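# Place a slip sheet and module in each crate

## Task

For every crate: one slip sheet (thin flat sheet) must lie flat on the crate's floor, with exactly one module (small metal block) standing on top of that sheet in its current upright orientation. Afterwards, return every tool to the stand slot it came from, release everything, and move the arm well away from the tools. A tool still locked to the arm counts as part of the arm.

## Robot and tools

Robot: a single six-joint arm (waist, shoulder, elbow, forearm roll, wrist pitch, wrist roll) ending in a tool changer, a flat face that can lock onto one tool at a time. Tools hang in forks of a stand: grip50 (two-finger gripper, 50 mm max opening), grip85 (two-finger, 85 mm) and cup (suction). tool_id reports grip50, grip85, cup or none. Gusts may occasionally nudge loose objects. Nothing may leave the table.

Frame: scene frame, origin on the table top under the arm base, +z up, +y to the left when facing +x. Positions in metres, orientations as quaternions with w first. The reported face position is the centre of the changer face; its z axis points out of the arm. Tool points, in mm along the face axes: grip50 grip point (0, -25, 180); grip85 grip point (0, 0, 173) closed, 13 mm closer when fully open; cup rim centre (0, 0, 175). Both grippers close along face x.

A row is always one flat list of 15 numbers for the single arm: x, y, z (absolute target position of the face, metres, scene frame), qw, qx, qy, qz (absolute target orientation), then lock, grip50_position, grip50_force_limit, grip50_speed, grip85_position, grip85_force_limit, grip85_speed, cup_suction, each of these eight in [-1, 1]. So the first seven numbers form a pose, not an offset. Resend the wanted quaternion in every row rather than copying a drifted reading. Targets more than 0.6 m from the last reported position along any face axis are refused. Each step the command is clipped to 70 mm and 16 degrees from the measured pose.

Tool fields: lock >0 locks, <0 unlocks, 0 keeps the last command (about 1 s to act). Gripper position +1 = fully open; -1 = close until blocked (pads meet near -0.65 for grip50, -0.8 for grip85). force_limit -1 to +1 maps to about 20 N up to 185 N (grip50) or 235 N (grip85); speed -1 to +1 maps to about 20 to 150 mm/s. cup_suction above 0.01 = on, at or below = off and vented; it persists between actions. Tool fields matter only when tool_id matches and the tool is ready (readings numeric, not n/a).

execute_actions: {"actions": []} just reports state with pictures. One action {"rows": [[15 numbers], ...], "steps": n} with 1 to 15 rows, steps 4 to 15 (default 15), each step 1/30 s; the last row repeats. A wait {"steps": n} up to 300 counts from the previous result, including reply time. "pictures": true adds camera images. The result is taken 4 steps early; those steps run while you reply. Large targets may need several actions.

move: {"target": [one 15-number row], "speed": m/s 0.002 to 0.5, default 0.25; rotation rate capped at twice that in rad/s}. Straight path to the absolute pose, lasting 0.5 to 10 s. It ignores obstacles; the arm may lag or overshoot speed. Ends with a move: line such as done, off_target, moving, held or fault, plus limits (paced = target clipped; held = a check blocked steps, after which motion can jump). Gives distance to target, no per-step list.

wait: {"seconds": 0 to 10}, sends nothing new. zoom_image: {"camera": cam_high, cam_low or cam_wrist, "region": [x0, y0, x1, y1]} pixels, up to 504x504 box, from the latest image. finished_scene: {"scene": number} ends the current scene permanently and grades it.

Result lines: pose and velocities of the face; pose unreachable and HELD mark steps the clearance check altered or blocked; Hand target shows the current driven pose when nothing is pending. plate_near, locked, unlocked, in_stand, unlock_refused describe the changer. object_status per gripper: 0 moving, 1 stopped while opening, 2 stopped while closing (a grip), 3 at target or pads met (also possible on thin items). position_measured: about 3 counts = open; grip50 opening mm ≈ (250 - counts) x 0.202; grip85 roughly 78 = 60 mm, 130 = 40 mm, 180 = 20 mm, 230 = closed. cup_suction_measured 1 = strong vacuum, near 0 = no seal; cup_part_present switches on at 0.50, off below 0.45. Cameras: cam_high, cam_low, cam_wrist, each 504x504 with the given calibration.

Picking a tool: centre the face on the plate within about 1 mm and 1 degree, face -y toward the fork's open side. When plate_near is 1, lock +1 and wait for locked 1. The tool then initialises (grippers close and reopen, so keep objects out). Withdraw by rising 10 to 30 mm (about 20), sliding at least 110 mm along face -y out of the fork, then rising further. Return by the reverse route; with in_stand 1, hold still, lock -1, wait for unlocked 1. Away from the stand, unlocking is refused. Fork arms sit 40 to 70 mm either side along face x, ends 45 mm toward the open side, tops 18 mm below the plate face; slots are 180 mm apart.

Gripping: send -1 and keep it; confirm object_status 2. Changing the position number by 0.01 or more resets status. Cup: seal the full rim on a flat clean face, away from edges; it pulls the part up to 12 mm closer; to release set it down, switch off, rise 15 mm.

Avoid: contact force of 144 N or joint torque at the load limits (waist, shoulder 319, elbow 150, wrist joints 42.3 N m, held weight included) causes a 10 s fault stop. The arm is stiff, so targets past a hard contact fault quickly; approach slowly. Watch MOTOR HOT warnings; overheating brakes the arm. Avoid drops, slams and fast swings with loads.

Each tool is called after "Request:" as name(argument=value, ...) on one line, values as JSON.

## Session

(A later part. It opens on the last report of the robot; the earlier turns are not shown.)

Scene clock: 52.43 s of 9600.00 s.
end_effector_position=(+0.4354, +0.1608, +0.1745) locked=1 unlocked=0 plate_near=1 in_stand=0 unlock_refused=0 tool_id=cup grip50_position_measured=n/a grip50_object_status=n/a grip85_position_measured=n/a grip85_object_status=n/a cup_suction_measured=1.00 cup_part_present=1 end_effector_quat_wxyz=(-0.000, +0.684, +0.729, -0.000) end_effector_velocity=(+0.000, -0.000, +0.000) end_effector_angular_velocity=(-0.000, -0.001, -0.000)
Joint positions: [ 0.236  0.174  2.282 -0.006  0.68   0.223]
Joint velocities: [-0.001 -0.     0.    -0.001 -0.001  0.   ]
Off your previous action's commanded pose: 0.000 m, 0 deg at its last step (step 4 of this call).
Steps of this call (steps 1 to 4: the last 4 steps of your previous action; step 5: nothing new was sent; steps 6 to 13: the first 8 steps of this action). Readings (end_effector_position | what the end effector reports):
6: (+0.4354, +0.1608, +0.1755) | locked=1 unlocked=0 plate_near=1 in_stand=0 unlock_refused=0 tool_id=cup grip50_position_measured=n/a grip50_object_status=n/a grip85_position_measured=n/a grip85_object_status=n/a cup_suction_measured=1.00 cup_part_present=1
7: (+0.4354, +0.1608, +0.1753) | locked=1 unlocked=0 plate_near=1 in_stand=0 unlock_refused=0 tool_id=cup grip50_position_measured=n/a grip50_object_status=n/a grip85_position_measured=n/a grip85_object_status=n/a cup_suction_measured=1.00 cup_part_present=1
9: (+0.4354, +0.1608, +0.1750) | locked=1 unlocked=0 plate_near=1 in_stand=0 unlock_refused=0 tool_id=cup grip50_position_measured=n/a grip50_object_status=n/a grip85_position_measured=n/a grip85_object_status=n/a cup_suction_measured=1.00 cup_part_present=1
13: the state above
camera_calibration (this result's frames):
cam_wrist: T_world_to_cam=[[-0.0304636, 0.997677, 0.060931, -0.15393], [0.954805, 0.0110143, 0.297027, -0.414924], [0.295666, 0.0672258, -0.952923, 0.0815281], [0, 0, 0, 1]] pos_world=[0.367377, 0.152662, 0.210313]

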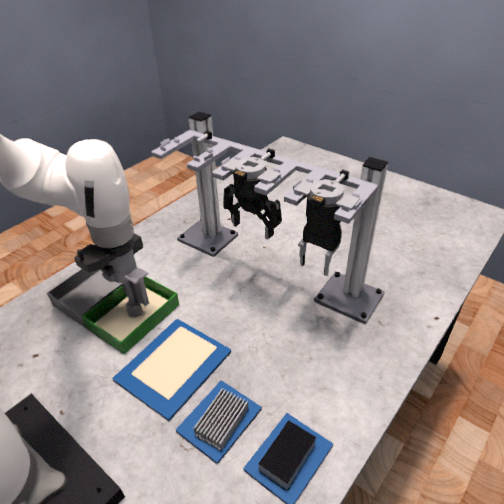

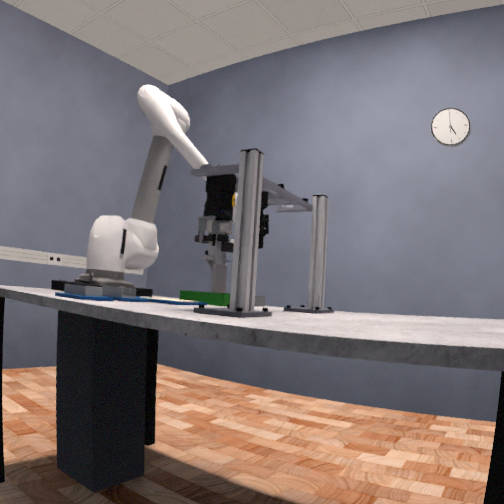

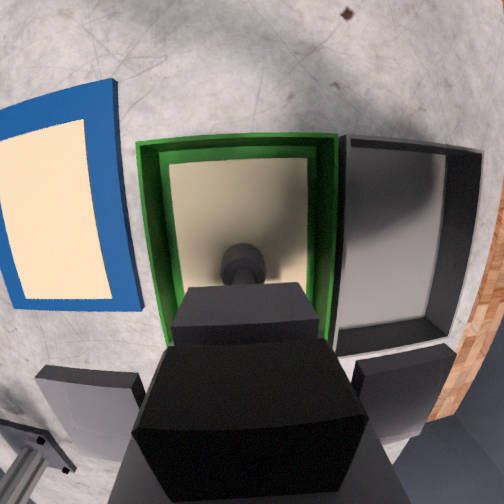

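Request:
execute_actions(actions=[{"rows": [[0.4354, 0.1608, 0.1743, 0, 0.6842, 0.7293, 0, 0, 1, 0, 0, 1, 0, 0, 1], [0.4354, 0.1608, 0.1741, 0, 0.6842, 0.7293, 0, 0, 1, 0, 0, 1, 0, 0, 1], [0.4354, 0.1608, 0.1739, 0, 0.6842, 0.7293, 0, 0, 1, 0, 0, 1, 0, 0, 1], [0.4354, 0.1608, 0.1737, 0, 0.6842, 0.7293, 0, 0, 1, 0, 0, 1, 0, 0, 1]], "steps": 11}])

Scene clock: 52.80 s of 9600.00 s.
end_effector_position=(+0.4354, +0.1608, +0.1737) locked=1 unlocked=0 plate_near=1 in_stand=0 unlock_refused=0 tool_id=cup grip50_position_measured=n/a grip50_object_status=n/a grip85_position_measured=n/a grip85_object_status=n/a cup_suction_measured=1.00 cup_part_present=1 end_effector_quat_wxyz=(-0.000, +0.684, +0.729, -0.000) end_effector_velocity=(+0.000, +0.000, +0.000) end_effector_angular_velocity=(+0.000, -0.002, +0.001)
Joint positions: [ 0.236  0.175  2.283 -0.006  0.678  0.223]
Joint velocities: [ 0.    -0.001  0.    -0.001 -0.001 -0.   ]
Off your previous action's commanded pose: 0.000 m, 0 deg at its last step (step 4 of this call).
Steps of this call (steps 1 to 4: the last 4 steps of your previous action; steps 5 to 11: the first 7 steps of this action). Readings (end_effector_position | what the end effector reports):
5: (+0.4354, +0.1608, +0.1745) | locked=1 unlocked=0 plate_near=1 in_stand=0 unlock_refused=0 tool_id=cup grip50_position_measured=n/a grip50_object_status=n/a grip85_position_measured=n/a grip85_object_status=n/a cup_suction_measured=1.00 cup_part_present=1
6: (+0.4354, +0.1608, +0.1743) | locked=1 unlocked=0 plate_near=1 in_stand=0 unlock_refused=0 tool_id=cup grip50_position_measured=n/a grip50_object_status=n/a grip85_position_measured=n/a grip85_object_status=n/a cup_suction_measured=1.00 cup_part_present=1
8: (+0.4354, +0.1608, +0.1740) | locked=1 unlocked=0 plate_near=1 in_stand=0 unlock_refused=0 tool_id=cup grip50_position_measured=n/a grip50_object_status=n/a grip85_position_measured=n/a grip85_object_status=n/a cup_suction_measured=1.00 cup_part_present=1
11: the state above

Request:
execute_actions(actions=[{"rows": [[0.4354, 0.1608, 0.1735, 0, 0.6842, 0.7293, 0, 0, 1, 0, 0, 1, 0, 0, 1], [0.4354, 0.1608, 0.1733, 0, 0.6842, 0.7293, 0, 0, 1, 0, 0, 1, 0, 0, 1], [0.4354, 0.1608, 0.1731, 0, 0.6842, 0.7293, 0, 0, 1, 0, 0, 1, 0, 0, 1], [0.4354, 0.1608, 0.1729, 0, 0.6842, 0.7293, 0, 0, 1, 0, 0, 1, 0, 0, 1]], "steps": 11}])

Scene clock: 53.17 s of 9600.00 s.
end_effector_position=(+0.4354, +0.1608, +0.1729) locked=1 unlocked=0 plate_near=1 in_stand=0 unlock_refused=0 tool_id=cup grip50_position_measured=n/a grip50_object_status=n/a grip85_position_measured=n/a grip85_object_status=n/a cup_suction_measured=1.00 cup_part_present=1 end_effector_quat_wxyz=(-0.000, +0.684, +0.729, -0.000) end_effector_velocity=(+0.000, +0.000, -0.001) end_effector_angular_velocity=(-0.001, +0.001, +0.001)
Joint positions: [ 0.236  0.176  2.283 -0.006  0.677  0.223]
Joint velocities: [ 0.     0.002 -0.    -0.001 -0.001 -0.   ]
Off your previous action's commanded pose: 0.000 m, 0 deg at its last step (step 4 of this call).
Steps of this call (steps 1 to 4: the last 4 steps of your previous action; steps 5 to 11: the first 7 steps of this action). Readings (end_effector_position | what the end effector reports):
5: (+0.4354, +0.1608, +0.1737) | locked=1 unlocked=0 plate_near=1 in_stand=0 unlock_refused=0 tool_id=cup grip50_position_measured=n/a grip50_object_status=n/a grip85_position_measured=n/a grip85_object_status=n/a cup_suction_measured=1.00 cup_part_present=1
6: (+0.4354, +0.1608, +0.1735) | locked=1 unlocked=0 plate_near=1 in_stand=0 unlock_refused=0 tool_id=cup grip50_position_measured=n/a grip50_object_status=n/a grip85_position_measured=n/a grip85_object_status=n/a cup_suction_measured=1.00 cup_part_present=1
8: (+0.4354, +0.1608, +0.1732) | locked=1 unlocked=0 plate_near=1 in_stand=0 unlock_refused=0 tool_id=cup grip50_position_measured=n/a grip50_object_status=n/a grip85_position_measured=n/a grip85_object_status=n/a cup_suction_measured=1.00 cup_part_present=1
11: the state above

Request:
execute_actions(actions=[{"rows": [[0.4354, 0.1608, 0.1727, 0, 0.6842, 0.7293, 0, 0, 1, 0, 0, 1, 0, 0, 1], [0.4354, 0.1608, 0.1725, 0, 0.6842, 0.7293, 0, 0, 1, 0, 0, 1, 0, 0, 1], [0.4354, 0.1608, 0.1723, 0, 0.6842, 0.7293, 0, 0, 1, 0, 0, 1, 0, 0, 1], [0.4354, 0.1608, 0.1721, 0, 0.6842, 0.7293, 0, 0, 1, 0, 0, 1, 0, 0, 1]], "steps": 11}])

Scene clock: 53.53 s of 9600.00 s.
end_effector_position=(+0.4354, +0.1608, +0.1721) locked=1 unlocked=0 plate_near=1 in_stand=0 unlock_refused=0 tool_id=cup grip50_position_measured=n/a grip50_object_status=n/a grip85_position_measured=n/a grip85_object_status=n/a cup_suction_measured=1.00 cup_part_present=1 end_effector_quat_wxyz=(-0.000, +0.684, +0.729, -0.000) end_effector_velocity=(-0.000, +0.000, +0.000) end_effector_angular_velocity=(+0.000, -0.000, +0.001)
Joint positions: [ 0.236  0.178  2.284 -0.006  0.675  0.223]
Joint velocities: [ 0.001 -0.     0.     0.001 -0.    -0.001]
Off your previous action's commanded pose: 0.000 m, 0 deg at its last step (step 4 of this call).
Steps of this call (steps 1 to 4: the last 4 steps of your previous action; steps 5 to 11: the first 7 steps of this action). Readings (end_effector_position | what the end effector reports):
5: (+0.4354, +0.1608, +0.1729) | locked=1 unlocked=0 plate_near=1 in_stand=0 unlock_refused=0 tool_id=cup grip50_position_measured=n/a grip50_object_status=n/a grip85_position_measured=n/a grip85_object_status=n/a cup_suction_measured=1.00 cup_part_present=1
6: (+0.4354, +0.1608, +0.1727) | locked=1 unlocked=0 plate_near=1 in_stand=0 unlock_refused=0 tool_id=cup grip50_position_measured=n/a grip50_object_status=n/a grip85_position_measured=n/a grip85_object_status=n/a cup_suction_measured=1.00 cup_part_present=1
8: (+0.4354, +0.1608, +0.1724) | locked=1 unlocked=0 plate_near=1 in_stand=0 unlock_refused=0 tool_id=cup grip50_position_measured=n/a grip50_object_status=n/a grip85_position_measured=n/a grip85_object_status=n/a cup_suction_measured=1.00 cup_part_present=1
11: the state above

Request:
execute_actions(actions=[{"rows": [[0.4354, 0.1608, 0.1719, 0, 0.6842, 0.7293, 0, 0, 1, 0, 0, 1, 0, 0, 1], [0.4354, 0.1608, 0.1717, 0, 0.6842, 0.7293, 0, 0, 1, 0, 0, 1, 0, 0, 1], [0.4354, 0.1608, 0.1715, 0, 0.6842, 0.7293, 0, 0, 1, 0, 0, 1, 0, 0, 1], [0.4354, 0.1608, 0.1713, 0, 0.6842, 0.7293, 0, 0, 1, 0, 0, 1, 0, 0, 1]], "steps": 11}], pictures=true)

Request:
zoom_image(camera="cam_wrist", region=[120, 110, 370, 330])

Scene clock: 54.30 s of 9600.00 s.
end_effector_position=(+0.4354, +0.1608, +0.1713) locked=1 unlocked=0 plate_near=1 in_stand=0 unlock_refused=0 tool_id=cup grip50_position_measured=n/a grip50_object_status=n/a grip85_position_measured=n/a grip85_object_status=n/a cup_suction_measured=1.00 cup_part_present=1 end_effector_quat_wxyz=(-0.000, +0.684, +0.729, -0.000) end_effector_velocity=(+0.000, -0.000, +0.001) end_effector_angular_velocity=(+0.000, -0.003, -0.001)
Joint positions: [ 0.236  0.179  2.284 -0.006  0.673  0.223]
Joint velocities: [-0.    -0.002  0.    -0.001 -0.001  0.002]
Off your previous action's commanded pose: 0.000 m, 0 deg at its last step (step 4 of this call).
Steps of this call (steps 1 to 4: the last 4 steps of your previous action; steps 5 to 16: nothing new was sent; steps 17 to 23: the first 7 steps of this action). Readings (end_effector_position | what the end effector reports):
17: (+0.4354, +0.1608, +0.1721) | locked=1 unlocked=0 plate_near=1 in_stand=0 unlock_refused=0 tool_id=cup grip50_position_measured=n/a grip50_object_status=n/a grip85_position_measured=n/a grip85_object_status=n/a cup_suction_measured=1.00 cup_part_present=1
18: (+0.4354, +0.1608, +0.1719) | locked=1 unlocked=0 plate_near=1 in_stand=0 unlock_refused=0 tool_id=cup grip50_position_measured=n/a grip50_object_status=n/a grip85_position_measured=n/a grip85_object_status=n/a cup_suction_measured=1.00 cup_part_present=1
20: (+0.4354, +0.1608, +0.1716) | locked=1 unlocked=0 plate_near=1 in_stand=0 unlock_refused=0 tool_id=cup grip50_position_measured=n/a grip50_object_status=n/a grip85_position_measured=n/a grip85_object_status=n/a cup_suction_measured=1.00 cup_part_present=1
23: the state above
camera_calibration (this result's frames):
cam_wrist: T_world_to_cam=[[-0.0304577, 0.997677, 0.0609367, -0.15374], [0.954806, 0.0110071, 0.297024, -0.413971], [0.295663, 0.0672294, -0.952924, 0.0784792], [0, 0, 0, 1]] pos_world=[0.367376, 0.152664, 0.207112]

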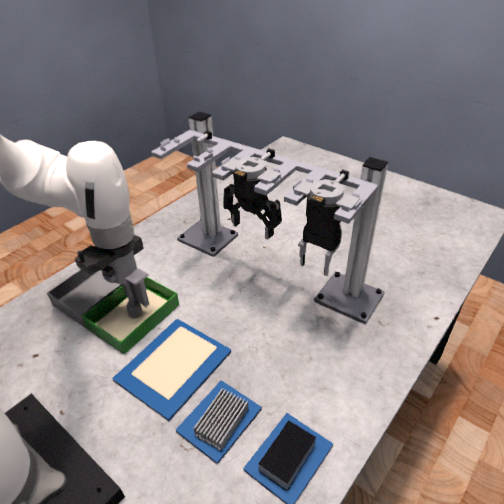

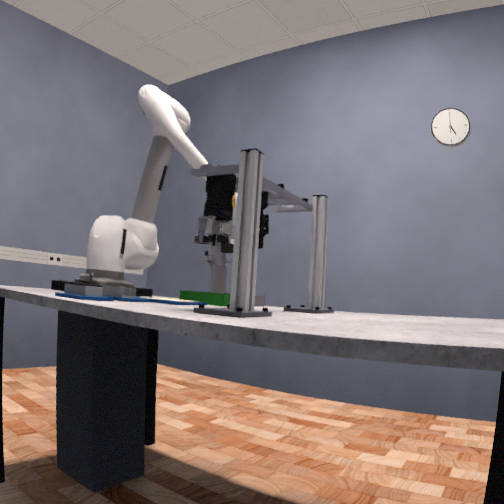

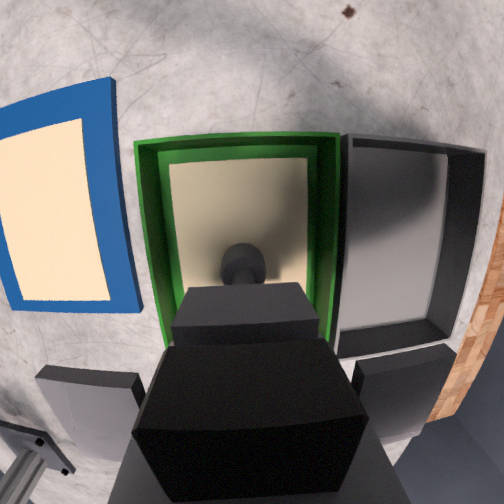

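Region (120, 110, 370, 330) of cam_wrist's 504x504 image, scaled by 2.016, with more detail than that image has; it fills the top 444 rows of this view, and the rest is white.

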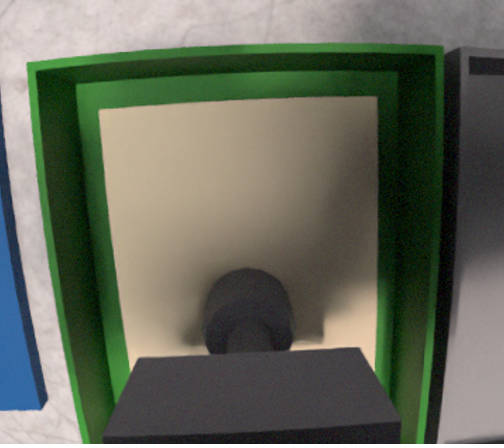

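Request:
execute_actions(actions=[{"rows": [[0.4354, 0.1608, 0.1711, 0, 0.6842, 0.7293, 0, 0, 1, 0, 0, 1, 0, 0, 1], [0.4354, 0.1608, 0.1709, 0, 0.6842, 0.7293, 0, 0, 1, 0, 0, 1, 0, 0, 1], [0.4354, 0.1608, 0.1707, 0, 0.6842, 0.7293, 0, 0, 1, 0, 0, 1, 0, 0, 1]], "steps": 10}])

Scene clock: 54.63 s of 9600.00 s.
end_effector_position=(+0.4354, +0.1608, +0.1707) locked=1 unlocked=0 plate_near=1 in_stand=0 unlock_refused=0 tool_id=cup grip50_position_measured=n/a grip50_object_status=n/a grip85_position_measured=n/a grip85_object_status=n/a cup_suction_measured=1.00 cup_part_present=1 end_effector_quat_wxyz=(-0.000, +0.684, +0.729, -0.000) end_effector_velocity=(+0.000, -0.000, -0.000) end_effector_angular_velocity=(+0.000, -0.000, +0.000)
Joint positions: [ 0.236  0.18   2.285 -0.006  0.671  0.223]
Joint velocities: [-0.     0.     0.     0.    -0.001 -0.001]
Off your previous action's commanded pose: 0.000 m, 0 deg at its last step (step 4 of this call).
Steps of this call (steps 1 to 4: the last 4 steps of your previous action; steps 5 to 10: the first 6 steps of this action). Readings (end_effector_position | what the end effector reports):
5: (+0.4354, +0.1608, +0.1713) | locked=1 unlocked=0 plate_near=1 in_stand=0 unlock_refused=0 tool_id=cup grip50_position_measured=n/a grip50_object_status=n/a grip85_position_measured=n/a grip85_object_status=n/a cup_suction_measured=1.00 cup_part_present=1
6: (+0.4354, +0.1608, +0.1711) | locked=1 unlocked=0 plate_near=1 in_stand=0 unlock_refused=0 tool_id=cup grip50_position_measured=n/a grip50_object_status=n/a grip85_position_measured=n/a grip85_object_status=n/a cup_suction_measured=1.00 cup_part_present=1
8: (+0.4354, +0.1608, +0.1708) | locked=1 unlocked=0 plate_near=1 in_stand=0 unlock_refused=0 tool_id=cup grip50_position_measured=n/a grip50_object_status=n/a grip85_position_measured=n/a grip85_object_status=n/a cup_suction_measured=1.00 cup_part_present=1
10: the state above

Request:
execute_actions(actions=[{"rows": [[0.4354, 0.1608, 0.1705, 0, 0.6842, 0.7293, 0, 0, 1, 0, 0, 1, 0, 0, 1], [0.4354, 0.1608, 0.1703, 0, 0.6842, 0.7293, 0, 0, 1, 0, 0, 1, 0, 0, 1], [0.4354, 0.1608, 0.1701, 0, 0.6842, 0.7293, 0, 0, 1, 0, 0, 1, 0, 0, 1]], "steps": 10}])

Scene clock: 54.97 s of 9600.00 s.
end_effector_position=(+0.4354, +0.1608, +0.1701) locked=1 unlocked=0 plate_near=1 in_stand=0 unlock_refused=0 tool_id=cup grip50_position_measured=n/a grip50_object_status=n/a grip85_position_measured=n/a grip85_object_status=n/a cup_suction_measured=1.00 cup_part_present=1 end_effector_quat_wxyz=(-0.000, +0.684, +0.729, -0.000) end_effector_velocity=(+0.000, -0.000, -0.000) end_effector_angular_velocity=(+0.000, -0.000, +0.001)
Joint positions: [ 0.236  0.181  2.285 -0.006  0.67   0.223]
Joint velocities: [-0.     0.     0.     0.    -0.001 -0.001]
Off your previous action's commanded pose: 0.000 m, 0 deg at its last step (step 4 of this call).
Steps of this call (steps 1 to 4: the last 4 steps of your previous action; steps 5 to 10: the first 6 steps of this action). Readings (end_effector_position | what the end effector reports):
5: (+0.4354, +0.1608, +0.1707) | locked=1 unlocked=0 plate_near=1 in_stand=0 unlock_refused=0 tool_id=cup grip50_position_measured=n/a grip50_object_status=n/a grip85_position_measured=n/a grip85_object_status=n/a cup_suction_measured=1.00 cup_part_present=1
6: (+0.4354, +0.1608, +0.1705) | locked=1 unlocked=0 plate_near=1 in_stand=0 unlock_refused=0 tool_id=cup grip50_position_measured=n/a grip50_object_status=n/a grip85_position_measured=n/a grip85_object_status=n/a cup_suction_measured=1.00 cup_part_present=1
8: (+0.4354, +0.1608, +0.1702) | locked=1 unlocked=0 plate_near=1 in_stand=0 unlock_refused=0 tool_id=cup grip50_position_measured=n/a grip50_object_status=n/a grip85_position_measured=n/a grip85_object_status=n/a cup_suction_measured=1.00 cup_part_present=1
10: the state above

Request:
execute_actions(actions=[{"rows": [[0.4354, 0.1608, 0.1699, 0, 0.6842, 0.7293, 0, 0, 1, 0, 0, 1, 0, 0, 1], [0.4354, 0.1608, 0.1697, 0, 0.6842, 0.7293, 0, 0, 1, 0, 0, 1, 0, 0, 1], [0.4354, 0.1608, 0.1695, 0, 0.6842, 0.7293, 0, 0, 1, 0, 0, 1, 0, 0, 1]], "steps": 10}], pictures=true)

Request:
zoom_image(camera="cam_wrist", region=[120, 110, 370, 330])

Scene clock: 55.33 s of 9600.00 s.
end_effector_position=(+0.4354, +0.1608, +0.1695) locked=1 unlocked=0 plate_near=1 in_stand=0 unlock_refused=0 tool_id=cup grip50_position_measured=n/a grip50_object_status=n/a grip85_position_measured=n/a grip85_object_status=n/a cup_suction_measured=1.00 cup_part_present=1 end_effector_quat_wxyz=(-0.000, +0.684, +0.729, -0.000) end_effector_velocity=(+0.000, +0.000, +0.001) end_effector_angular_velocity=(+0.000, -0.002, +0.003)
Joint positions: [ 0.236  0.182  2.285 -0.006  0.669  0.223]
Joint velocities: [ 0.    -0.001  0.    -0.001 -0.001 -0.002]
Off your previous action's commanded pose: 0.000 m, 0 deg at its last step (step 4 of this call).
Steps of this call (steps 1 to 4: the last 4 steps of your previous action; step 5: nothing new was sent; steps 6 to 11: the first 6 steps of this action). Readings (end_effector_position | what the end effector reports):
6: (+0.4354, +0.1608, +0.1701) | locked=1 unlocked=0 plate_near=1 in_stand=0 unlock_refused=0 tool_id=cup grip50_position_measured=n/a grip50_object_status=n/a grip85_position_measured=n/a grip85_object_status=n/a cup_suction_measured=1.00 cup_part_present=1
7: (+0.4354, +0.1608, +0.1699) | locked=1 unlocked=0 plate_near=1 in_stand=0 unlock_refused=0 tool_id=cup grip50_position_measured=n/a grip50_object_status=n/a grip85_position_measured=n/a grip85_object_status=n/a cup_suction_measured=1.00 cup_part_present=1
9: (+0.4354, +0.1608, +0.1696) | locked=1 unlocked=0 plate_near=1 in_stand=0 unlock_refused=0 tool_id=cup grip50_position_measured=n/a grip50_object_status=n/a grip85_position_measured=n/a grip85_object_status=n/a cup_suction_measured=1.00 cup_part_present=1
11: the state above
camera_calibration (this result's frames):
cam_wrist: T_world_to_cam=[[-0.0304674, 0.997677, 0.0609296, -0.153623], [0.954806, 0.0110184, 0.297026, -0.413438], [0.295665, 0.0672255, -0.952923, 0.0767639], [0, 0, 0, 1]] pos_world=[0.367376, 0.152662, 0.205312]

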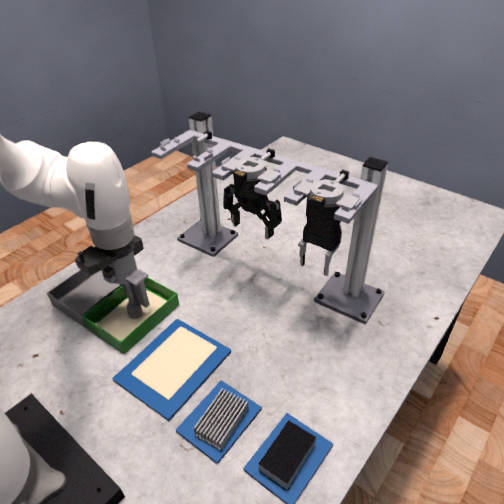

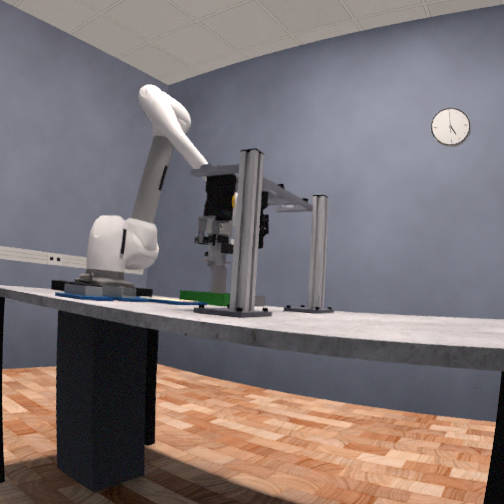

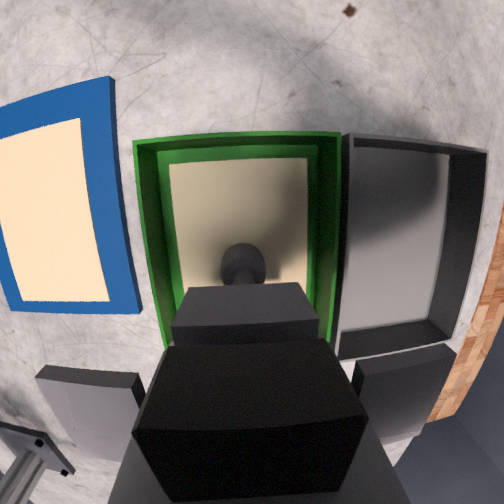

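Region (120, 110, 370, 330) of cam_wrist's 504x504 image, scaled by 2.016, with more detail than that image has; it fills the top 444 rows of this view, and the rest is white.

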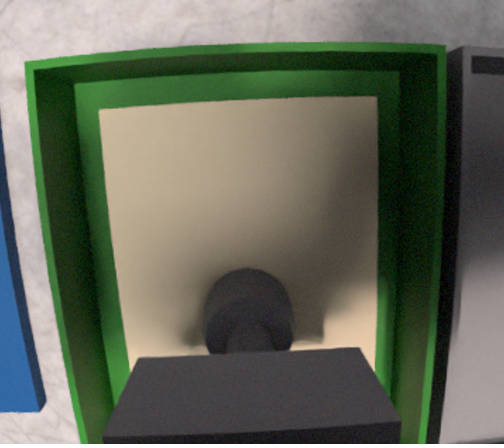

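Request:
execute_actions(actions=[{"rows": [[0.4354, 0.1608, 0.1695, 0, 0.6842, 0.7293, 0, 0, 1, 0, 0, 1, 0, 0, 0]], "steps": 15}])

Request:
move(target=[0.4354, 0.1608, 0.20, 0, 0.6842, 0.7293, 0, 0, 1, 0, 0, 1, 0, 0, 0], speed=0.03)

Scene clock: 55.90 s of 9600.00 s.
end_effector_position=(+0.4354, +0.1608, +0.1695) locked=1 unlocked=0 plate_near=1 in_stand=0 unlock_refused=0 tool_id=cup grip50_position_measured=n/a grip50_object_status=n/a grip85_position_measured=n/a grip85_object_status=n/a cup_suction_measured=0.01 cup_part_present=0 end_effector_quat_wxyz=(+0.000, +0.684, +0.729, +0.000) end_effector_velocity=(-0.000, +0.000, -0.001) end_effector_angular_velocity=(+0.000, +0.002, -0.001)
Joint positions: [ 0.236  0.182  2.285 -0.006  0.669  0.223]
Joint velocities: [ 0.     0.002 -0.     0.002 -0.     0.   ]
Off your previous action's commanded pose: 0.000 m, 0 deg at its last step (step 4 of this call).
Steps of this call (steps 1 to 4: the last 4 steps of your previous action; steps 5 to 6: nothing new was sent; steps 7 to 17: the first 11 steps of this action). Readings (end_effector_position | what the end effector reports):
7: (+0.4354, +0.1608, +0.1695) | locked=1 unlocked=0 plate_near=1 in_stand=0 unlock_refused=0 tool_id=cup grip50_position_measured=n/a grip50_object_status=n/a grip85_position_measured=n/a grip85_object_status=n/a cup_suction_measured=0.54 cup_part_present=1
8: (+0.4354, +0.1608, +0.1695) | locked=1 unlocked=0 plate_near=1 in_stand=0 unlock_refused=0 tool_id=cup grip50_position_measured=n/a grip50_object_status=n/a grip85_position_measured=n/a grip85_object_status=n/a cup_suction_measured=0.08 cup_part_present=0
10: (+0.4354, +0.1608, +0.1695) | locked=1 unlocked=0 plate_near=1 in_stand=0 unlock_refused=0 tool_id=cup grip50_position_measured=n/a grip50_object_status=n/a grip85_position_measured=n/a grip85_object_status=n/a cup_suction_measured=0.01 cup_part_present=0
14: (+0.4354, +0.1608, +0.1695) | locked=1 unlocked=0 plate_near=1 in_stand=0 unlock_refused=0 tool_id=cup grip50_position_measured=n/a grip50_object_status=n/a grip85_position_measured=n/a grip85_object_status=n/a cup_suction_measured=0.01 cup_part_present=0
17: the state above

Scene clock: 57.37 s of 9600.00 s.
end_effector_position=(+0.4353, +0.1608, +0.2000) locked=1 unlocked=0 plate_near=1 in_stand=0 unlock_refused=0 tool_id=cup grip50_position_measured=n/a grip50_object_status=n/a grip85_position_measured=n/a grip85_object_status=n/a cup_suction_measured=0.01 cup_part_present=0 end_effector_quat_wxyz=(-0.000, +0.684, +0.729, +0.000) end_effector_velocity=(+0.000, +0.000, +0.001) end_effector_angular_velocity=(+0.000, -0.002, -0.001)
Joint positions: [ 0.236  0.133  2.264 -0.005  0.739  0.222]
Joint velocities: [ 0.    -0.001 -0.    -0.    -0.001  0.001]
Hand target: +0.435, +0.161, +0.200; -0.000, +0.684, +0.729, +0.000
Off your previous action's commanded pose: 0.000 m, 0 deg at its last step (step 4 of this call).
Off the commanded pose: 0.000 m, 0 deg.
Kept back: nothing.
move: done
camera_calibration (this result's frames):
cam_wrist: T_world_to_cam=[[-0.0305174, 0.997671, 0.0610046, -0.155471], [0.954816, 0.0110464, 0.296991, -0.422422], [0.295626, 0.0673116, -0.95293, 0.10588], [0, 0, 0, 1]] pos_world=[0.36729, 0.152648, 0.235836]

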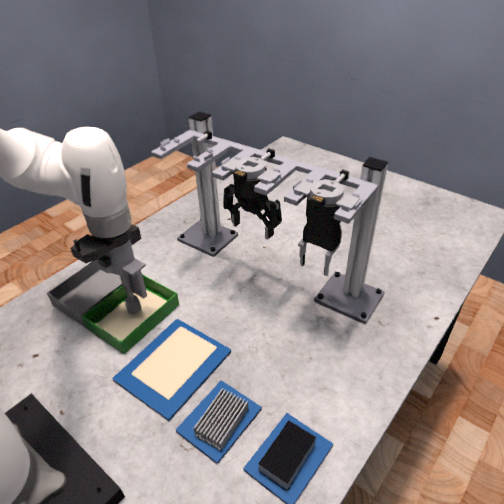

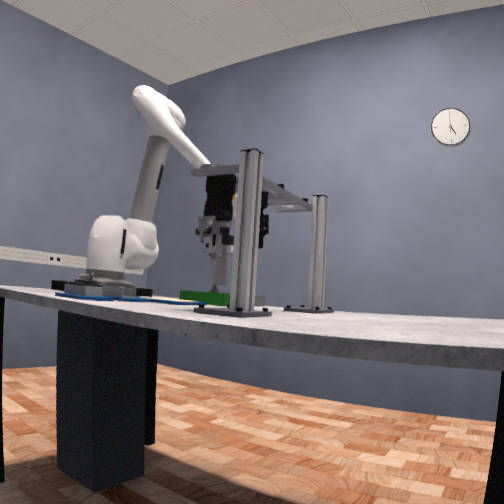

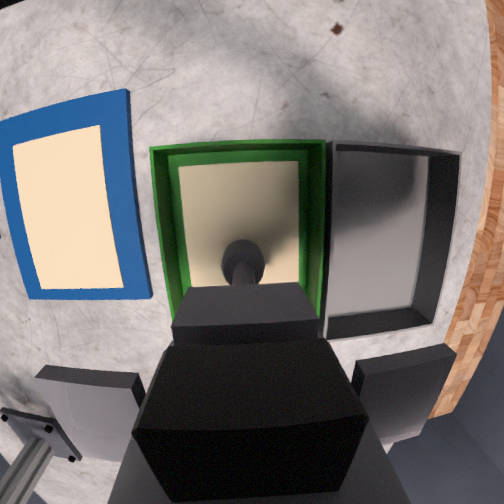

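Request:
move(target=[0.4354, 0.1608, 0.245, 0, 0.6842, 0.7293, 0, 0, 1, 0, 0, 1, 0, 0, 0], speed=0.1)

Request:
move(target=[0.4033, -0.0227, 0.235, 0, 0.6765, 0.7364, 0, 0, 1, 0, 0, 1, 0, 0, 0], speed=0.2)

Request:
move(target=[0.4033, -0.0227, 0.196, 0, 0.6765, 0.7364, 0, 0, 1, 0, 0, 1, 0, 0, 1], speed=0.06)

Request:
zoom_image(camera="cam_wrist", region=[120, 110, 370, 330])

Scene clock: 58.33 s of 9600.00 s.
end_effector_position=(+0.4353, +0.1608, +0.2450) locked=1 unlocked=0 plate_near=1 in_stand=0 unlock_refused=0 tool_id=cup grip50_position_measured=n/a grip50_object_status=n/a grip85_position_measured=n/a grip85_object_status=n/a cup_suction_measured=0.01 cup_part_present=0 end_effector_quat_wxyz=(-0.000, +0.684, +0.729, -0.000) end_effector_velocity=(+0.000, +0.001, +0.001) end_effector_angular_velocity=(+0.002, -0.001, -0.001)
Joint positions: [ 0.237  0.067  2.227 -0.005  0.842  0.222]
Joint velocities: [ 0.    -0.001 -0.     0.002  0.    -0.   ]
Hand target: +0.435, +0.161, +0.245; -0.000, +0.684, +0.729, +0.000
Off the commanded pose: 0.000 m, 0 deg.
Kept back: nothing.
move: done
camera_calibration (this result's frames):
cam_wrist: T_world_to_cam=[[-0.0305504, 0.997668, 0.0610317, -0.15821], [0.954834, 0.0110741, 0.296933, -0.435732], [0.295565, 0.0673465, -0.952946, 0.148793], [0, 0, 0, 1]] pos_world=[0.367241, 0.152645, 0.28083]

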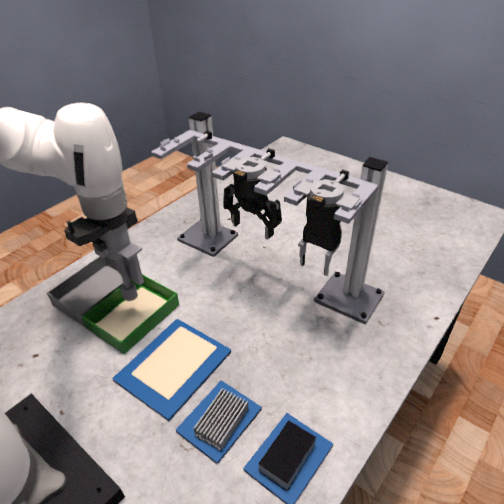

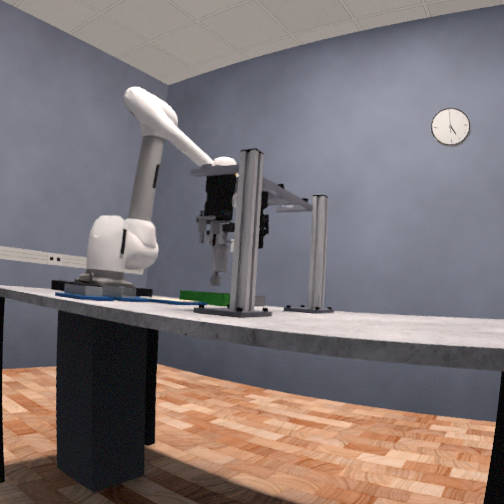

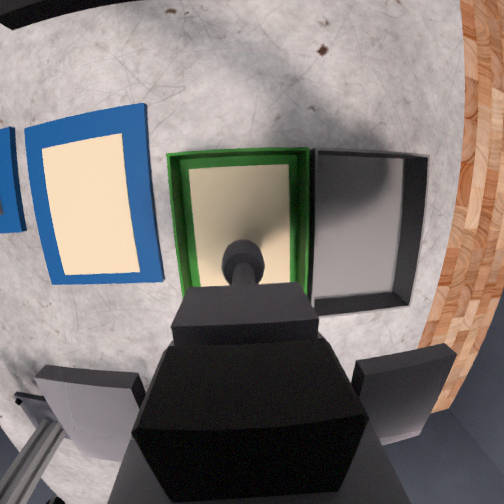

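Scene clock: 59.63 s of 9600.00 s.
end_effector_position=(+0.4033, -0.0229, +0.2349) locked=1 unlocked=0 plate_near=1 in_stand=0 unlock_refused=0 tool_id=cup grip50_position_measured=n/a grip50_object_status=n/a grip85_position_measured=n/a grip85_object_status=n/a cup_suction_measured=0.01 cup_part_present=0 end_effector_quat_wxyz=(+0.000, +0.677, +0.736, -0.000) end_effector_velocity=(-0.000, -0.000, +0.000) end_effector_angular_velocity=(+0.000, -0.000, +0.000)
Joint positions: [-0.187 -0.014  2.336 -0.003  0.813 -0.224]
Joint velocities: [-0.    -0.001 -0.     0.     0.    -0.001]
Hand target: +0.403, -0.023, +0.235; +0.000, +0.677, +0.736, -0.000
Off the commanded pose: 0.000 m, 0 deg.
Kept back: nothing.
move: done
camera_calibration (this result's frames):
cam_wrist: T_world_to_cam=[[-0.0513915, 0.99687, 0.0600715, 0.0333184], [0.95421, 0.0312649, 0.297499, -0.399612], [0.29469, 0.0726098, -0.95283, 0.161436], [0, 0, 0, 1]] pos_world=[0.335453, -0.0324421, 0.270704]

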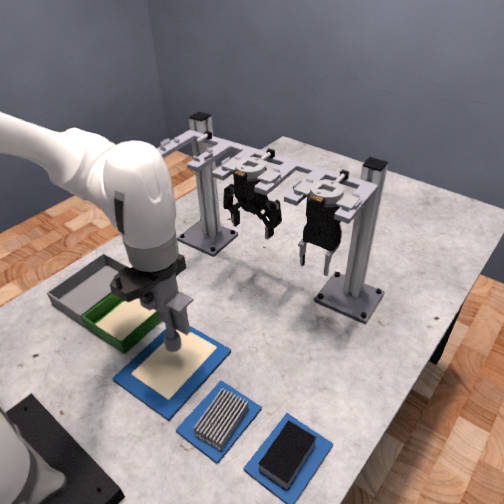

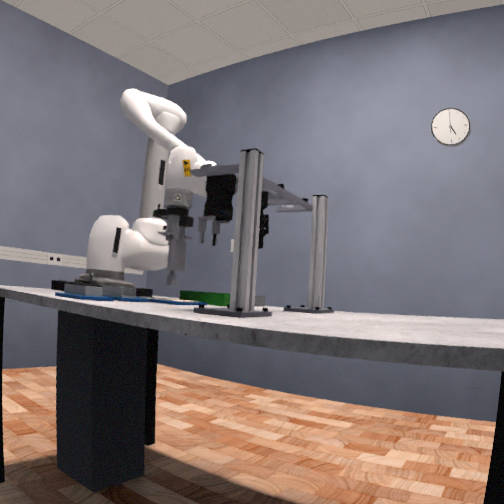

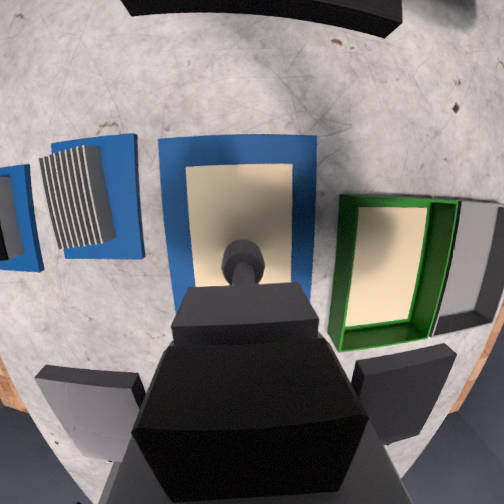

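Scene clock: 60.57 s of 9600.00 s.
end_effector_position=(+0.4034, -0.0228, +0.1960) locked=1 unlocked=0 plate_near=1 in_stand=0 unlock_refused=0 tool_id=cup grip50_position_measured=n/a grip50_object_status=n/a grip85_position_measured=n/a grip85_object_status=n/a cup_suction_measured=0.01 cup_part_present=0 end_effector_quat_wxyz=(+0.000, +0.677, +0.736, -0.000) end_effector_velocity=(-0.000, -0.000, -0.000) end_effector_angular_velocity=(-0.001, +0.000, +0.001)
Joint positions: [-0.187  0.05   2.37  -0.002  0.715 -0.224]
Joint velocities: [ 0.    -0.     0.    -0.001 -0.     0.   ]
Hand target: +0.403, -0.023, +0.196; +0.000, +0.677, +0.736, -0.000
Off the commanded pose: 0.000 m, 0 deg.
Kept back: nothing.
move: done
camera_calibration (this result's frames):
cam_wrist: T_world_to_cam=[[-0.0512151, 0.996832, 0.0608444, 0.0352833], [0.954354, 0.0309, 0.297074, -0.38811], [0.294253, 0.0732818, -0.952914, 0.124481], [0, 0, 0, 1]] pos_world=[0.335573, -0.0323012, 0.23177]

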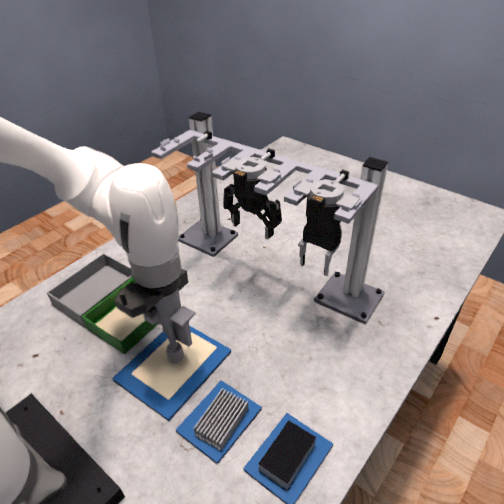

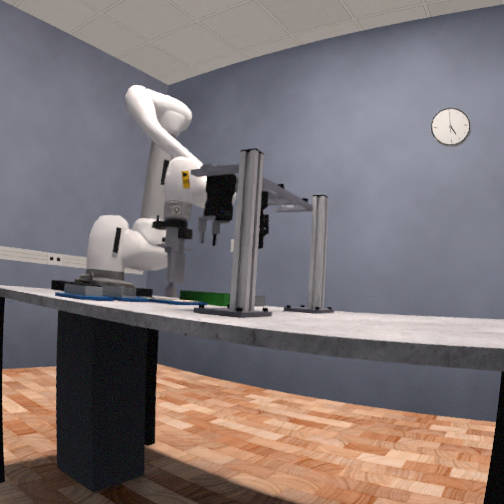

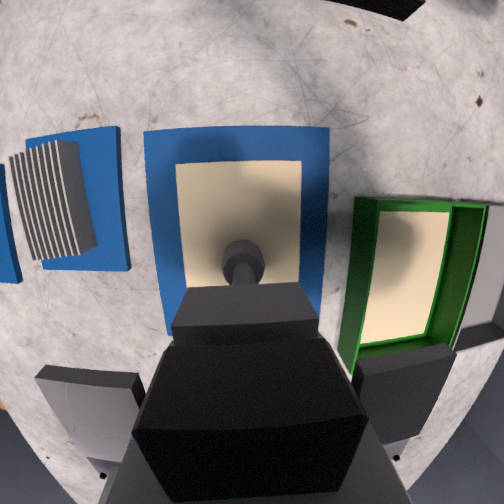

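Region (120, 110, 370, 330) of cam_wrist's 504x504 image, scaled by 2.016, with more detail than that image has; it fills the top 444 rows of this view, and the rest is white.

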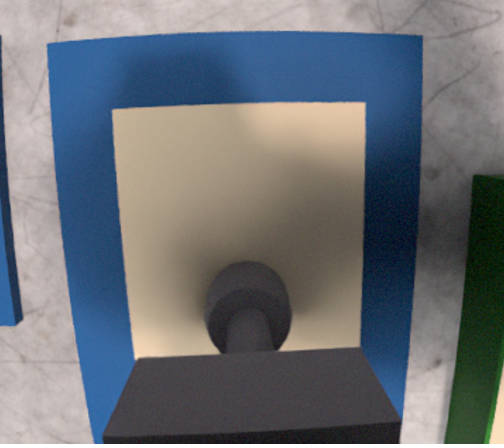

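Lowering onto the second sheet.

Request:
execute_actions(actions=[{"rows": [[0.4033, -0.0227, 0.1955, 0, 0.6765, 0.7364, 0, 0, 1, 0, 0, 1, 0, 0, 1], [0.4033, -0.0227, 0.195, 0, 0.6765, 0.7364, 0, 0, 1, 0, 0, 1, 0, 0, 1], [0.4033, -0.0227, 0.1945, 0, 0.6765, 0.7364, 0, 0, 1, 0, 0, 1, 0, 0, 1], [0.4033, -0.0227, 0.194, 0, 0.6765, 0.7364, 0, 0, 1, 0, 0, 1, 0, 0, 1], [0.4033, -0.0227, 0.1935, 0, 0.6765, 0.7364, 0, 0, 1, 0, 0, 1, 0, 0, 1], [0.4033, -0.0227, 0.193, 0, 0.6765, 0.7364, 0, 0, 1, 0, 0, 1, 0, 0, 1], [0.4033, -0.0227, 0.1925, 0, 0.6765, 0.7364, 0, 0, 1, 0, 0, 1, 0, 0, 1], [0.4033, -0.0227, 0.192, 0, 0.6765, 0.7364, 0, 0, 1, 0, 0, 1, 0, 0, 1], [0.4033, -0.0227, 0.1916, 0, 0.6765, 0.7364, 0, 0, 1, 0, 0, 1, 0, 0, 1], [0.4033, -0.0227, 0.1912, 0, 0.6765, 0.7364, 0, 0, 1, 0, 0, 1, 0, 0, 1], [0.4033, -0.0227, 0.1909, 0, 0.6765, 0.7364, 0, 0, 1, 0, 0, 1, 0, 0, 1], [0.4033, -0.0227, 0.1906, 0, 0.6765, 0.7364, 0, 0, 1, 0, 0, 1, 0, 0, 1], [0.4033, -0.0227, 0.1903, 0, 0.6765, 0.7364, 0, 0, 1, 0, 0, 1, 0, 0, 1], [0.4033, -0.0227, 0.19, 0, 0.6765, 0.7364, 0, 0, 1, 0, 0, 1, 0, 0, 1]], "steps": 15}])

Request:
execute_actions(actions=[{"rows": [[0.4033, -0.0227, 0.1897, 0, 0.6765, 0.7364, 0, 0, 1, 0, 0, 1, 0, 0, 1], [0.4033, -0.0227, 0.1894, 0, 0.6765, 0.7364, 0, 0, 1, 0, 0, 1, 0, 0, 1], [0.4033, -0.0227, 0.1891, 0, 0.6765, 0.7364, 0, 0, 1, 0, 0, 1, 0, 0, 1], [0.4033, -0.0227, 0.1888, 0, 0.6765, 0.7364, 0, 0, 1, 0, 0, 1, 0, 0, 1], [0.4033, -0.0227, 0.1885, 0, 0.6765, 0.7364, 0, 0, 1, 0, 0, 1, 0, 0, 1], [0.4033, -0.0227, 0.1882, 0, 0.6765, 0.7364, 0, 0, 1, 0, 0, 1, 0, 0, 1], [0.4033, -0.0227, 0.1879, 0, 0.6765, 0.7364, 0, 0, 1, 0, 0, 1, 0, 0, 1], [0.4033, -0.0227, 0.1876, 0, 0.6765, 0.7364, 0, 0, 1, 0, 0, 1, 0, 0, 1]], "steps": 15}])

Scene clock: 61.43 s of 9600.00 s.
end_effector_position=(+0.4033, -0.0227, +0.1914) locked=1 unlocked=0 plate_near=1 in_stand=0 unlock_refused=0 tool_id=cup grip50_position_measured=n/a grip50_object_status=n/a grip85_position_measured=n/a grip85_object_status=n/a cup_suction_measured=0.01 cup_part_present=0 end_effector_quat_wxyz=(-0.000, +0.677, +0.736, -0.000) end_effector_velocity=(-0.000, +0.000, -0.011) end_effector_angular_velocity=(+0.000, +0.001, -0.000)
Joint positions: [-0.187  0.058  2.374 -0.002  0.704 -0.224]
Joint velocities: [ 0.     0.019  0.008  0.    -0.027  0.   ]
Steps of this call (steps 1 to 15: nothing new was sent; steps 16 to 26: the first 11 steps of this action). Readings (end_effector_position | what the end effector reports):
16: (+0.4034, -0.0227, +0.1959) | locked=1 unlocked=0 plate_near=1 in_stand=0 unlock_refused=0 tool_id=cup grip50_position_measured=n/a grip50_object_status=n/a grip85_position_measured=n/a grip85_object_status=n/a cup_suction_measured=0.01 cup_part_present=0
17: (+0.4033, -0.0227, +0.1956) | locked=1 unlocked=0 plate_near=1 in_stand=0 unlock_refused=0 tool_id=cup grip50_position_measured=n/a grip50_object_status=n/a grip85_position_measured=n/a grip85_object_status=n/a cup_suction_measured=0.01 cup_part_present=0
19: (+0.4033, -0.0227, +0.1947) | locked=1 unlocked=0 plate_near=1 in_stand=0 unlock_refused=0 tool_id=cup grip50_position_measured=n/a grip50_object_status=n/a grip85_position_measured=n/a grip85_object_status=n/a cup_suction_measured=0.01 cup_part_present=0
23: (+0.4033, -0.0227, +0.1927) | locked=1 unlocked=0 plate_near=1 in_stand=0 unlock_refused=0 tool_id=cup grip50_position_measured=n/a grip50_object_status=n/a grip85_position_measured=n/a grip85_object_status=n/a cup_suction_measured=0.01 cup_part_present=0
26: the state above

Scene clock: 61.93 s of 9600.00 s.
end_effector_position=(+0.4033, -0.0227, +0.1876) locked=1 unlocked=0 plate_near=1 in_stand=0 unlock_refused=0 tool_id=cup grip50_position_measured=n/a grip50_object_status=n/a grip85_position_measured=n/a grip85_object_status=n/a cup_suction_measured=0.94 cup_part_present=1 end_effector_quat_wxyz=(-0.000, +0.677, +0.736, -0.000) end_effector_velocity=(+0.000, -0.000, -0.001) end_effector_angular_velocity=(+0.000, +0.001, -0.002)
Joint positions: [-0.187  0.065  2.377 -0.002  0.694 -0.224]
Joint velocities: [-0.     0.001  0.     0.    -0.001  0.001]
Off your previous action's commanded pose: 0.000 m, 0 deg at its last step (step 4 of this call).
Steps of this call (steps 1 to 4: the last 4 steps of your previous action; steps 5 to 15: the first 11 steps of this action). Readings (end_effector_position | what the end effector reports):
5: (+0.4033, -0.0227, +0.1900) | locked=1 unlocked=0 plate_near=1 in_stand=0 unlock_refused=0 tool_id=cup grip50_position_measured=n/a grip50_object_status=n/a grip85_position_measured=n/a grip85_object_status=n/a cup_suction_measured=0.01 cup_part_present=0
6: (+0.4033, -0.0227, +0.1898) | locked=1 unlocked=0 plate_near=1 in_stand=0 unlock_refused=0 tool_id=cup grip50_position_measured=n/a grip50_object_status=n/a grip85_position_measured=n/a grip85_object_status=n/a cup_suction_measured=0.01 cup_part_present=0
8: (+0.4033, -0.0227, +0.1892) | locked=1 unlocked=0 plate_near=1 in_stand=0 unlock_refused=0 tool_id=cup grip50_position_measured=n/a grip50_object_status=n/a grip85_position_measured=n/a grip85_object_status=n/a cup_suction_measured=0.21 cup_part_present=0
12: (+0.4033, -0.0227, +0.1880) | locked=1 unlocked=0 plate_near=1 in_stand=0 unlock_refused=0 tool_id=cup grip50_position_measured=n/a grip50_object_status=n/a grip85_position_measured=n/a grip85_object_status=n/a cup_suction_measured=0.79 cup_part_present=1
15: the state above

Request:
move(target=[0.4033, -0.0227, 0.25, 0, 0.6765, 0.7364, 0, 0, 1, 0, 0, 1, 0, 0, 1], speed=0.08)

Request:
move(target=[0.4237, 0.3005, 0.235, 0, 0.6765, 0.7364, 0, 0, 1, 0, 0, 1, 0, 0, 1], speed=0.15)

Request:
zoom_image(camera="cam_wrist", region=[120, 110, 370, 330])

Scene clock: 63.23 s of 9600.00 s.
end_effector_position=(+0.4031, -0.0226, +0.2501) locked=1 unlocked=0 plate_near=1 in_stand=0 unlock_refused=0 tool_id=cup grip50_position_measured=n/a grip50_object_status=n/a grip85_position_measured=n/a grip85_object_status=n/a cup_suction_measured=1.00 cup_part_present=1 end_effector_quat_wxyz=(-0.000, +0.676, +0.736, +0.000) end_effector_velocity=(-0.000, +0.000, +0.000) end_effector_angular_velocity=(-0.001, +0.000, +0.000)
Joint positions: [-0.187 -0.037  2.321 -0.001  0.851 -0.225]
Joint velocities: [ 0.    -0.    -0.    -0.001  0.001  0.001]
Hand target: +0.403, -0.023, +0.250; -0.000, +0.676, +0.736, +0.000
Off your previous action's commanded pose: 0.000 m, 0 deg at its last step (step 4 of this call).
Off the commanded pose: 0.000 m, 0 deg.
Kept back: nothing.
move: done
camera_calibration (this result's frames):
cam_wrist: T_world_to_cam=[[-0.0514955, 0.996802, 0.0611143, 0.0319023], [0.95437, 0.0310941, 0.297002, -0.403886], [0.294152, 0.0736199, -0.952919, 0.176156], [0, 0, 0, 1]] pos_world=[0.335283, -0.0322104, 0.285868]

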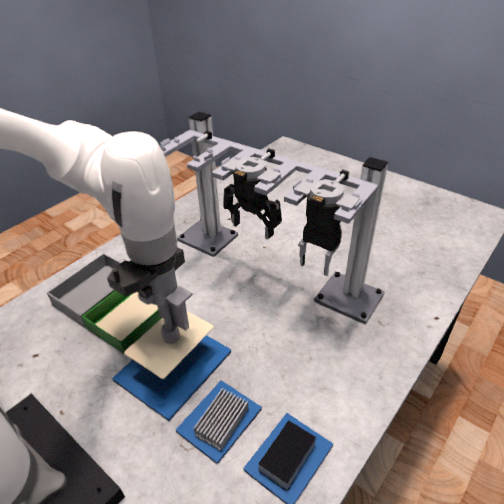

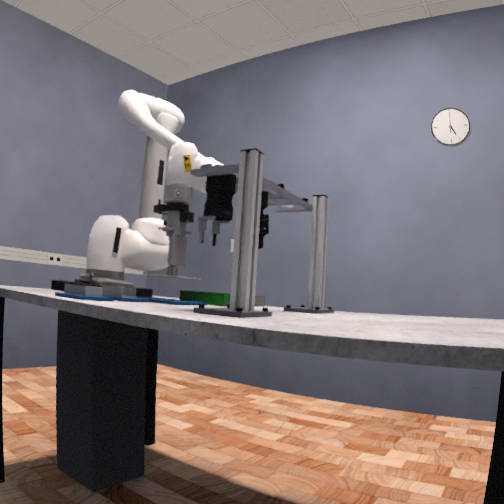

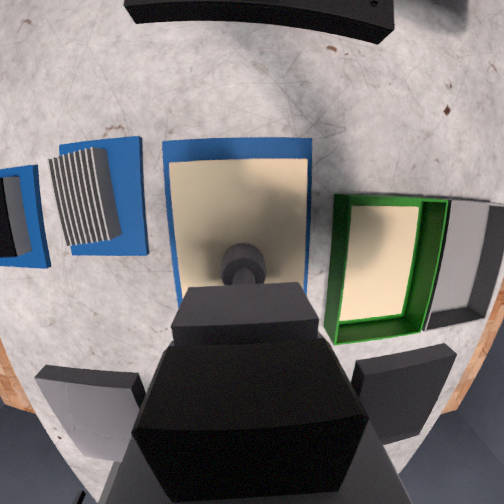

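Scene clock: 65.73 s of 9600.00 s.
end_effector_position=(+0.4237, +0.3008, +0.2352) locked=1 unlocked=0 plate_near=1 in_stand=0 unlock_refused=0 tool_id=cup grip50_position_measured=n/a grip50_object_status=n/a grip85_position_measured=n/a grip85_object_status=n/a cup_suction_measured=1.00 cup_part_present=1 end_effector_quat_wxyz=(-0.001, +0.677, +0.736, +0.000) end_effector_velocity=(+0.000, +0.000, +0.000) end_effector_angular_velocity=(+0.000, -0.002, +0.000)
Joint positions: [ 0.508  0.164  2.139 -0.005  0.835  0.473]
Joint velocities: [ 0.    -0.    -0.    -0.001 -0.001  0.   ]
Hand target: +0.424, +0.301, +0.235; -0.001, +0.677, +0.736, +0.000
Off the commanded pose: 0.000 m, 0 deg.
Kept back: nothing.
move: done
camera_calibration (this result's frames):
cam_wrist: T_world_to_cam=[[-0.0512667, 0.996749, 0.0621559, -0.288896], [0.954634, 0.0306297, 0.296203, -0.42892], [0.293337, 0.0745215, -0.9531, 0.132208], [0, 0, 0, 1]] pos_world=[0.355869, 0.291242, 0.271012]

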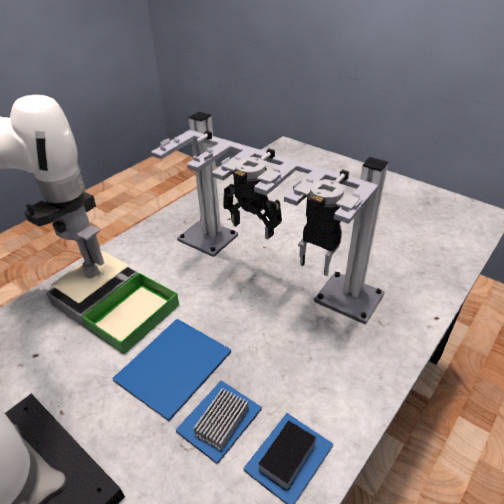

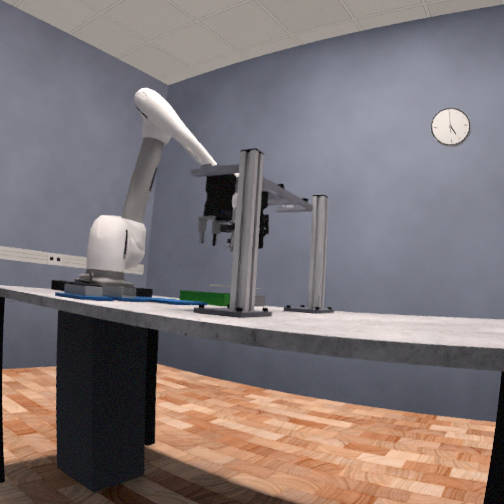

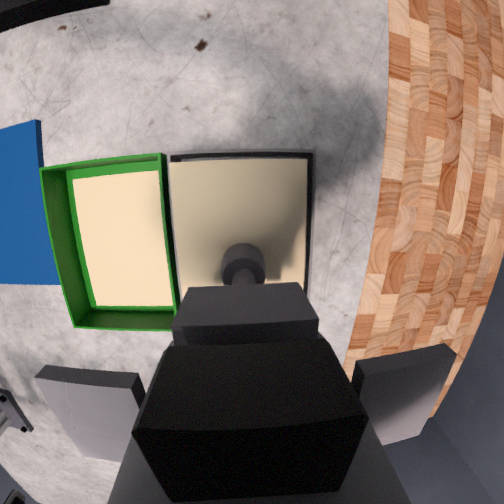

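Region (120, 110, 370, 330) of cam_wrist's 504x504 image, scaled by 2.016, with more detail than that image has; it fills the top 444 rows of this view, and the rest is white.

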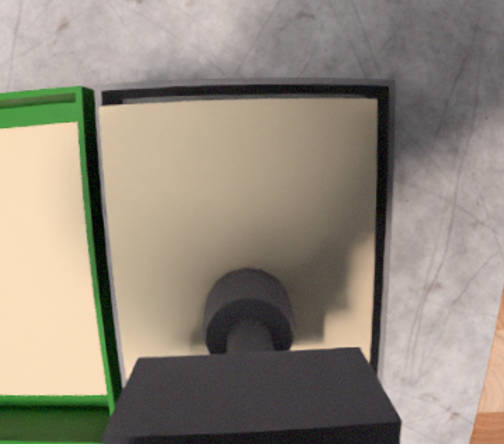

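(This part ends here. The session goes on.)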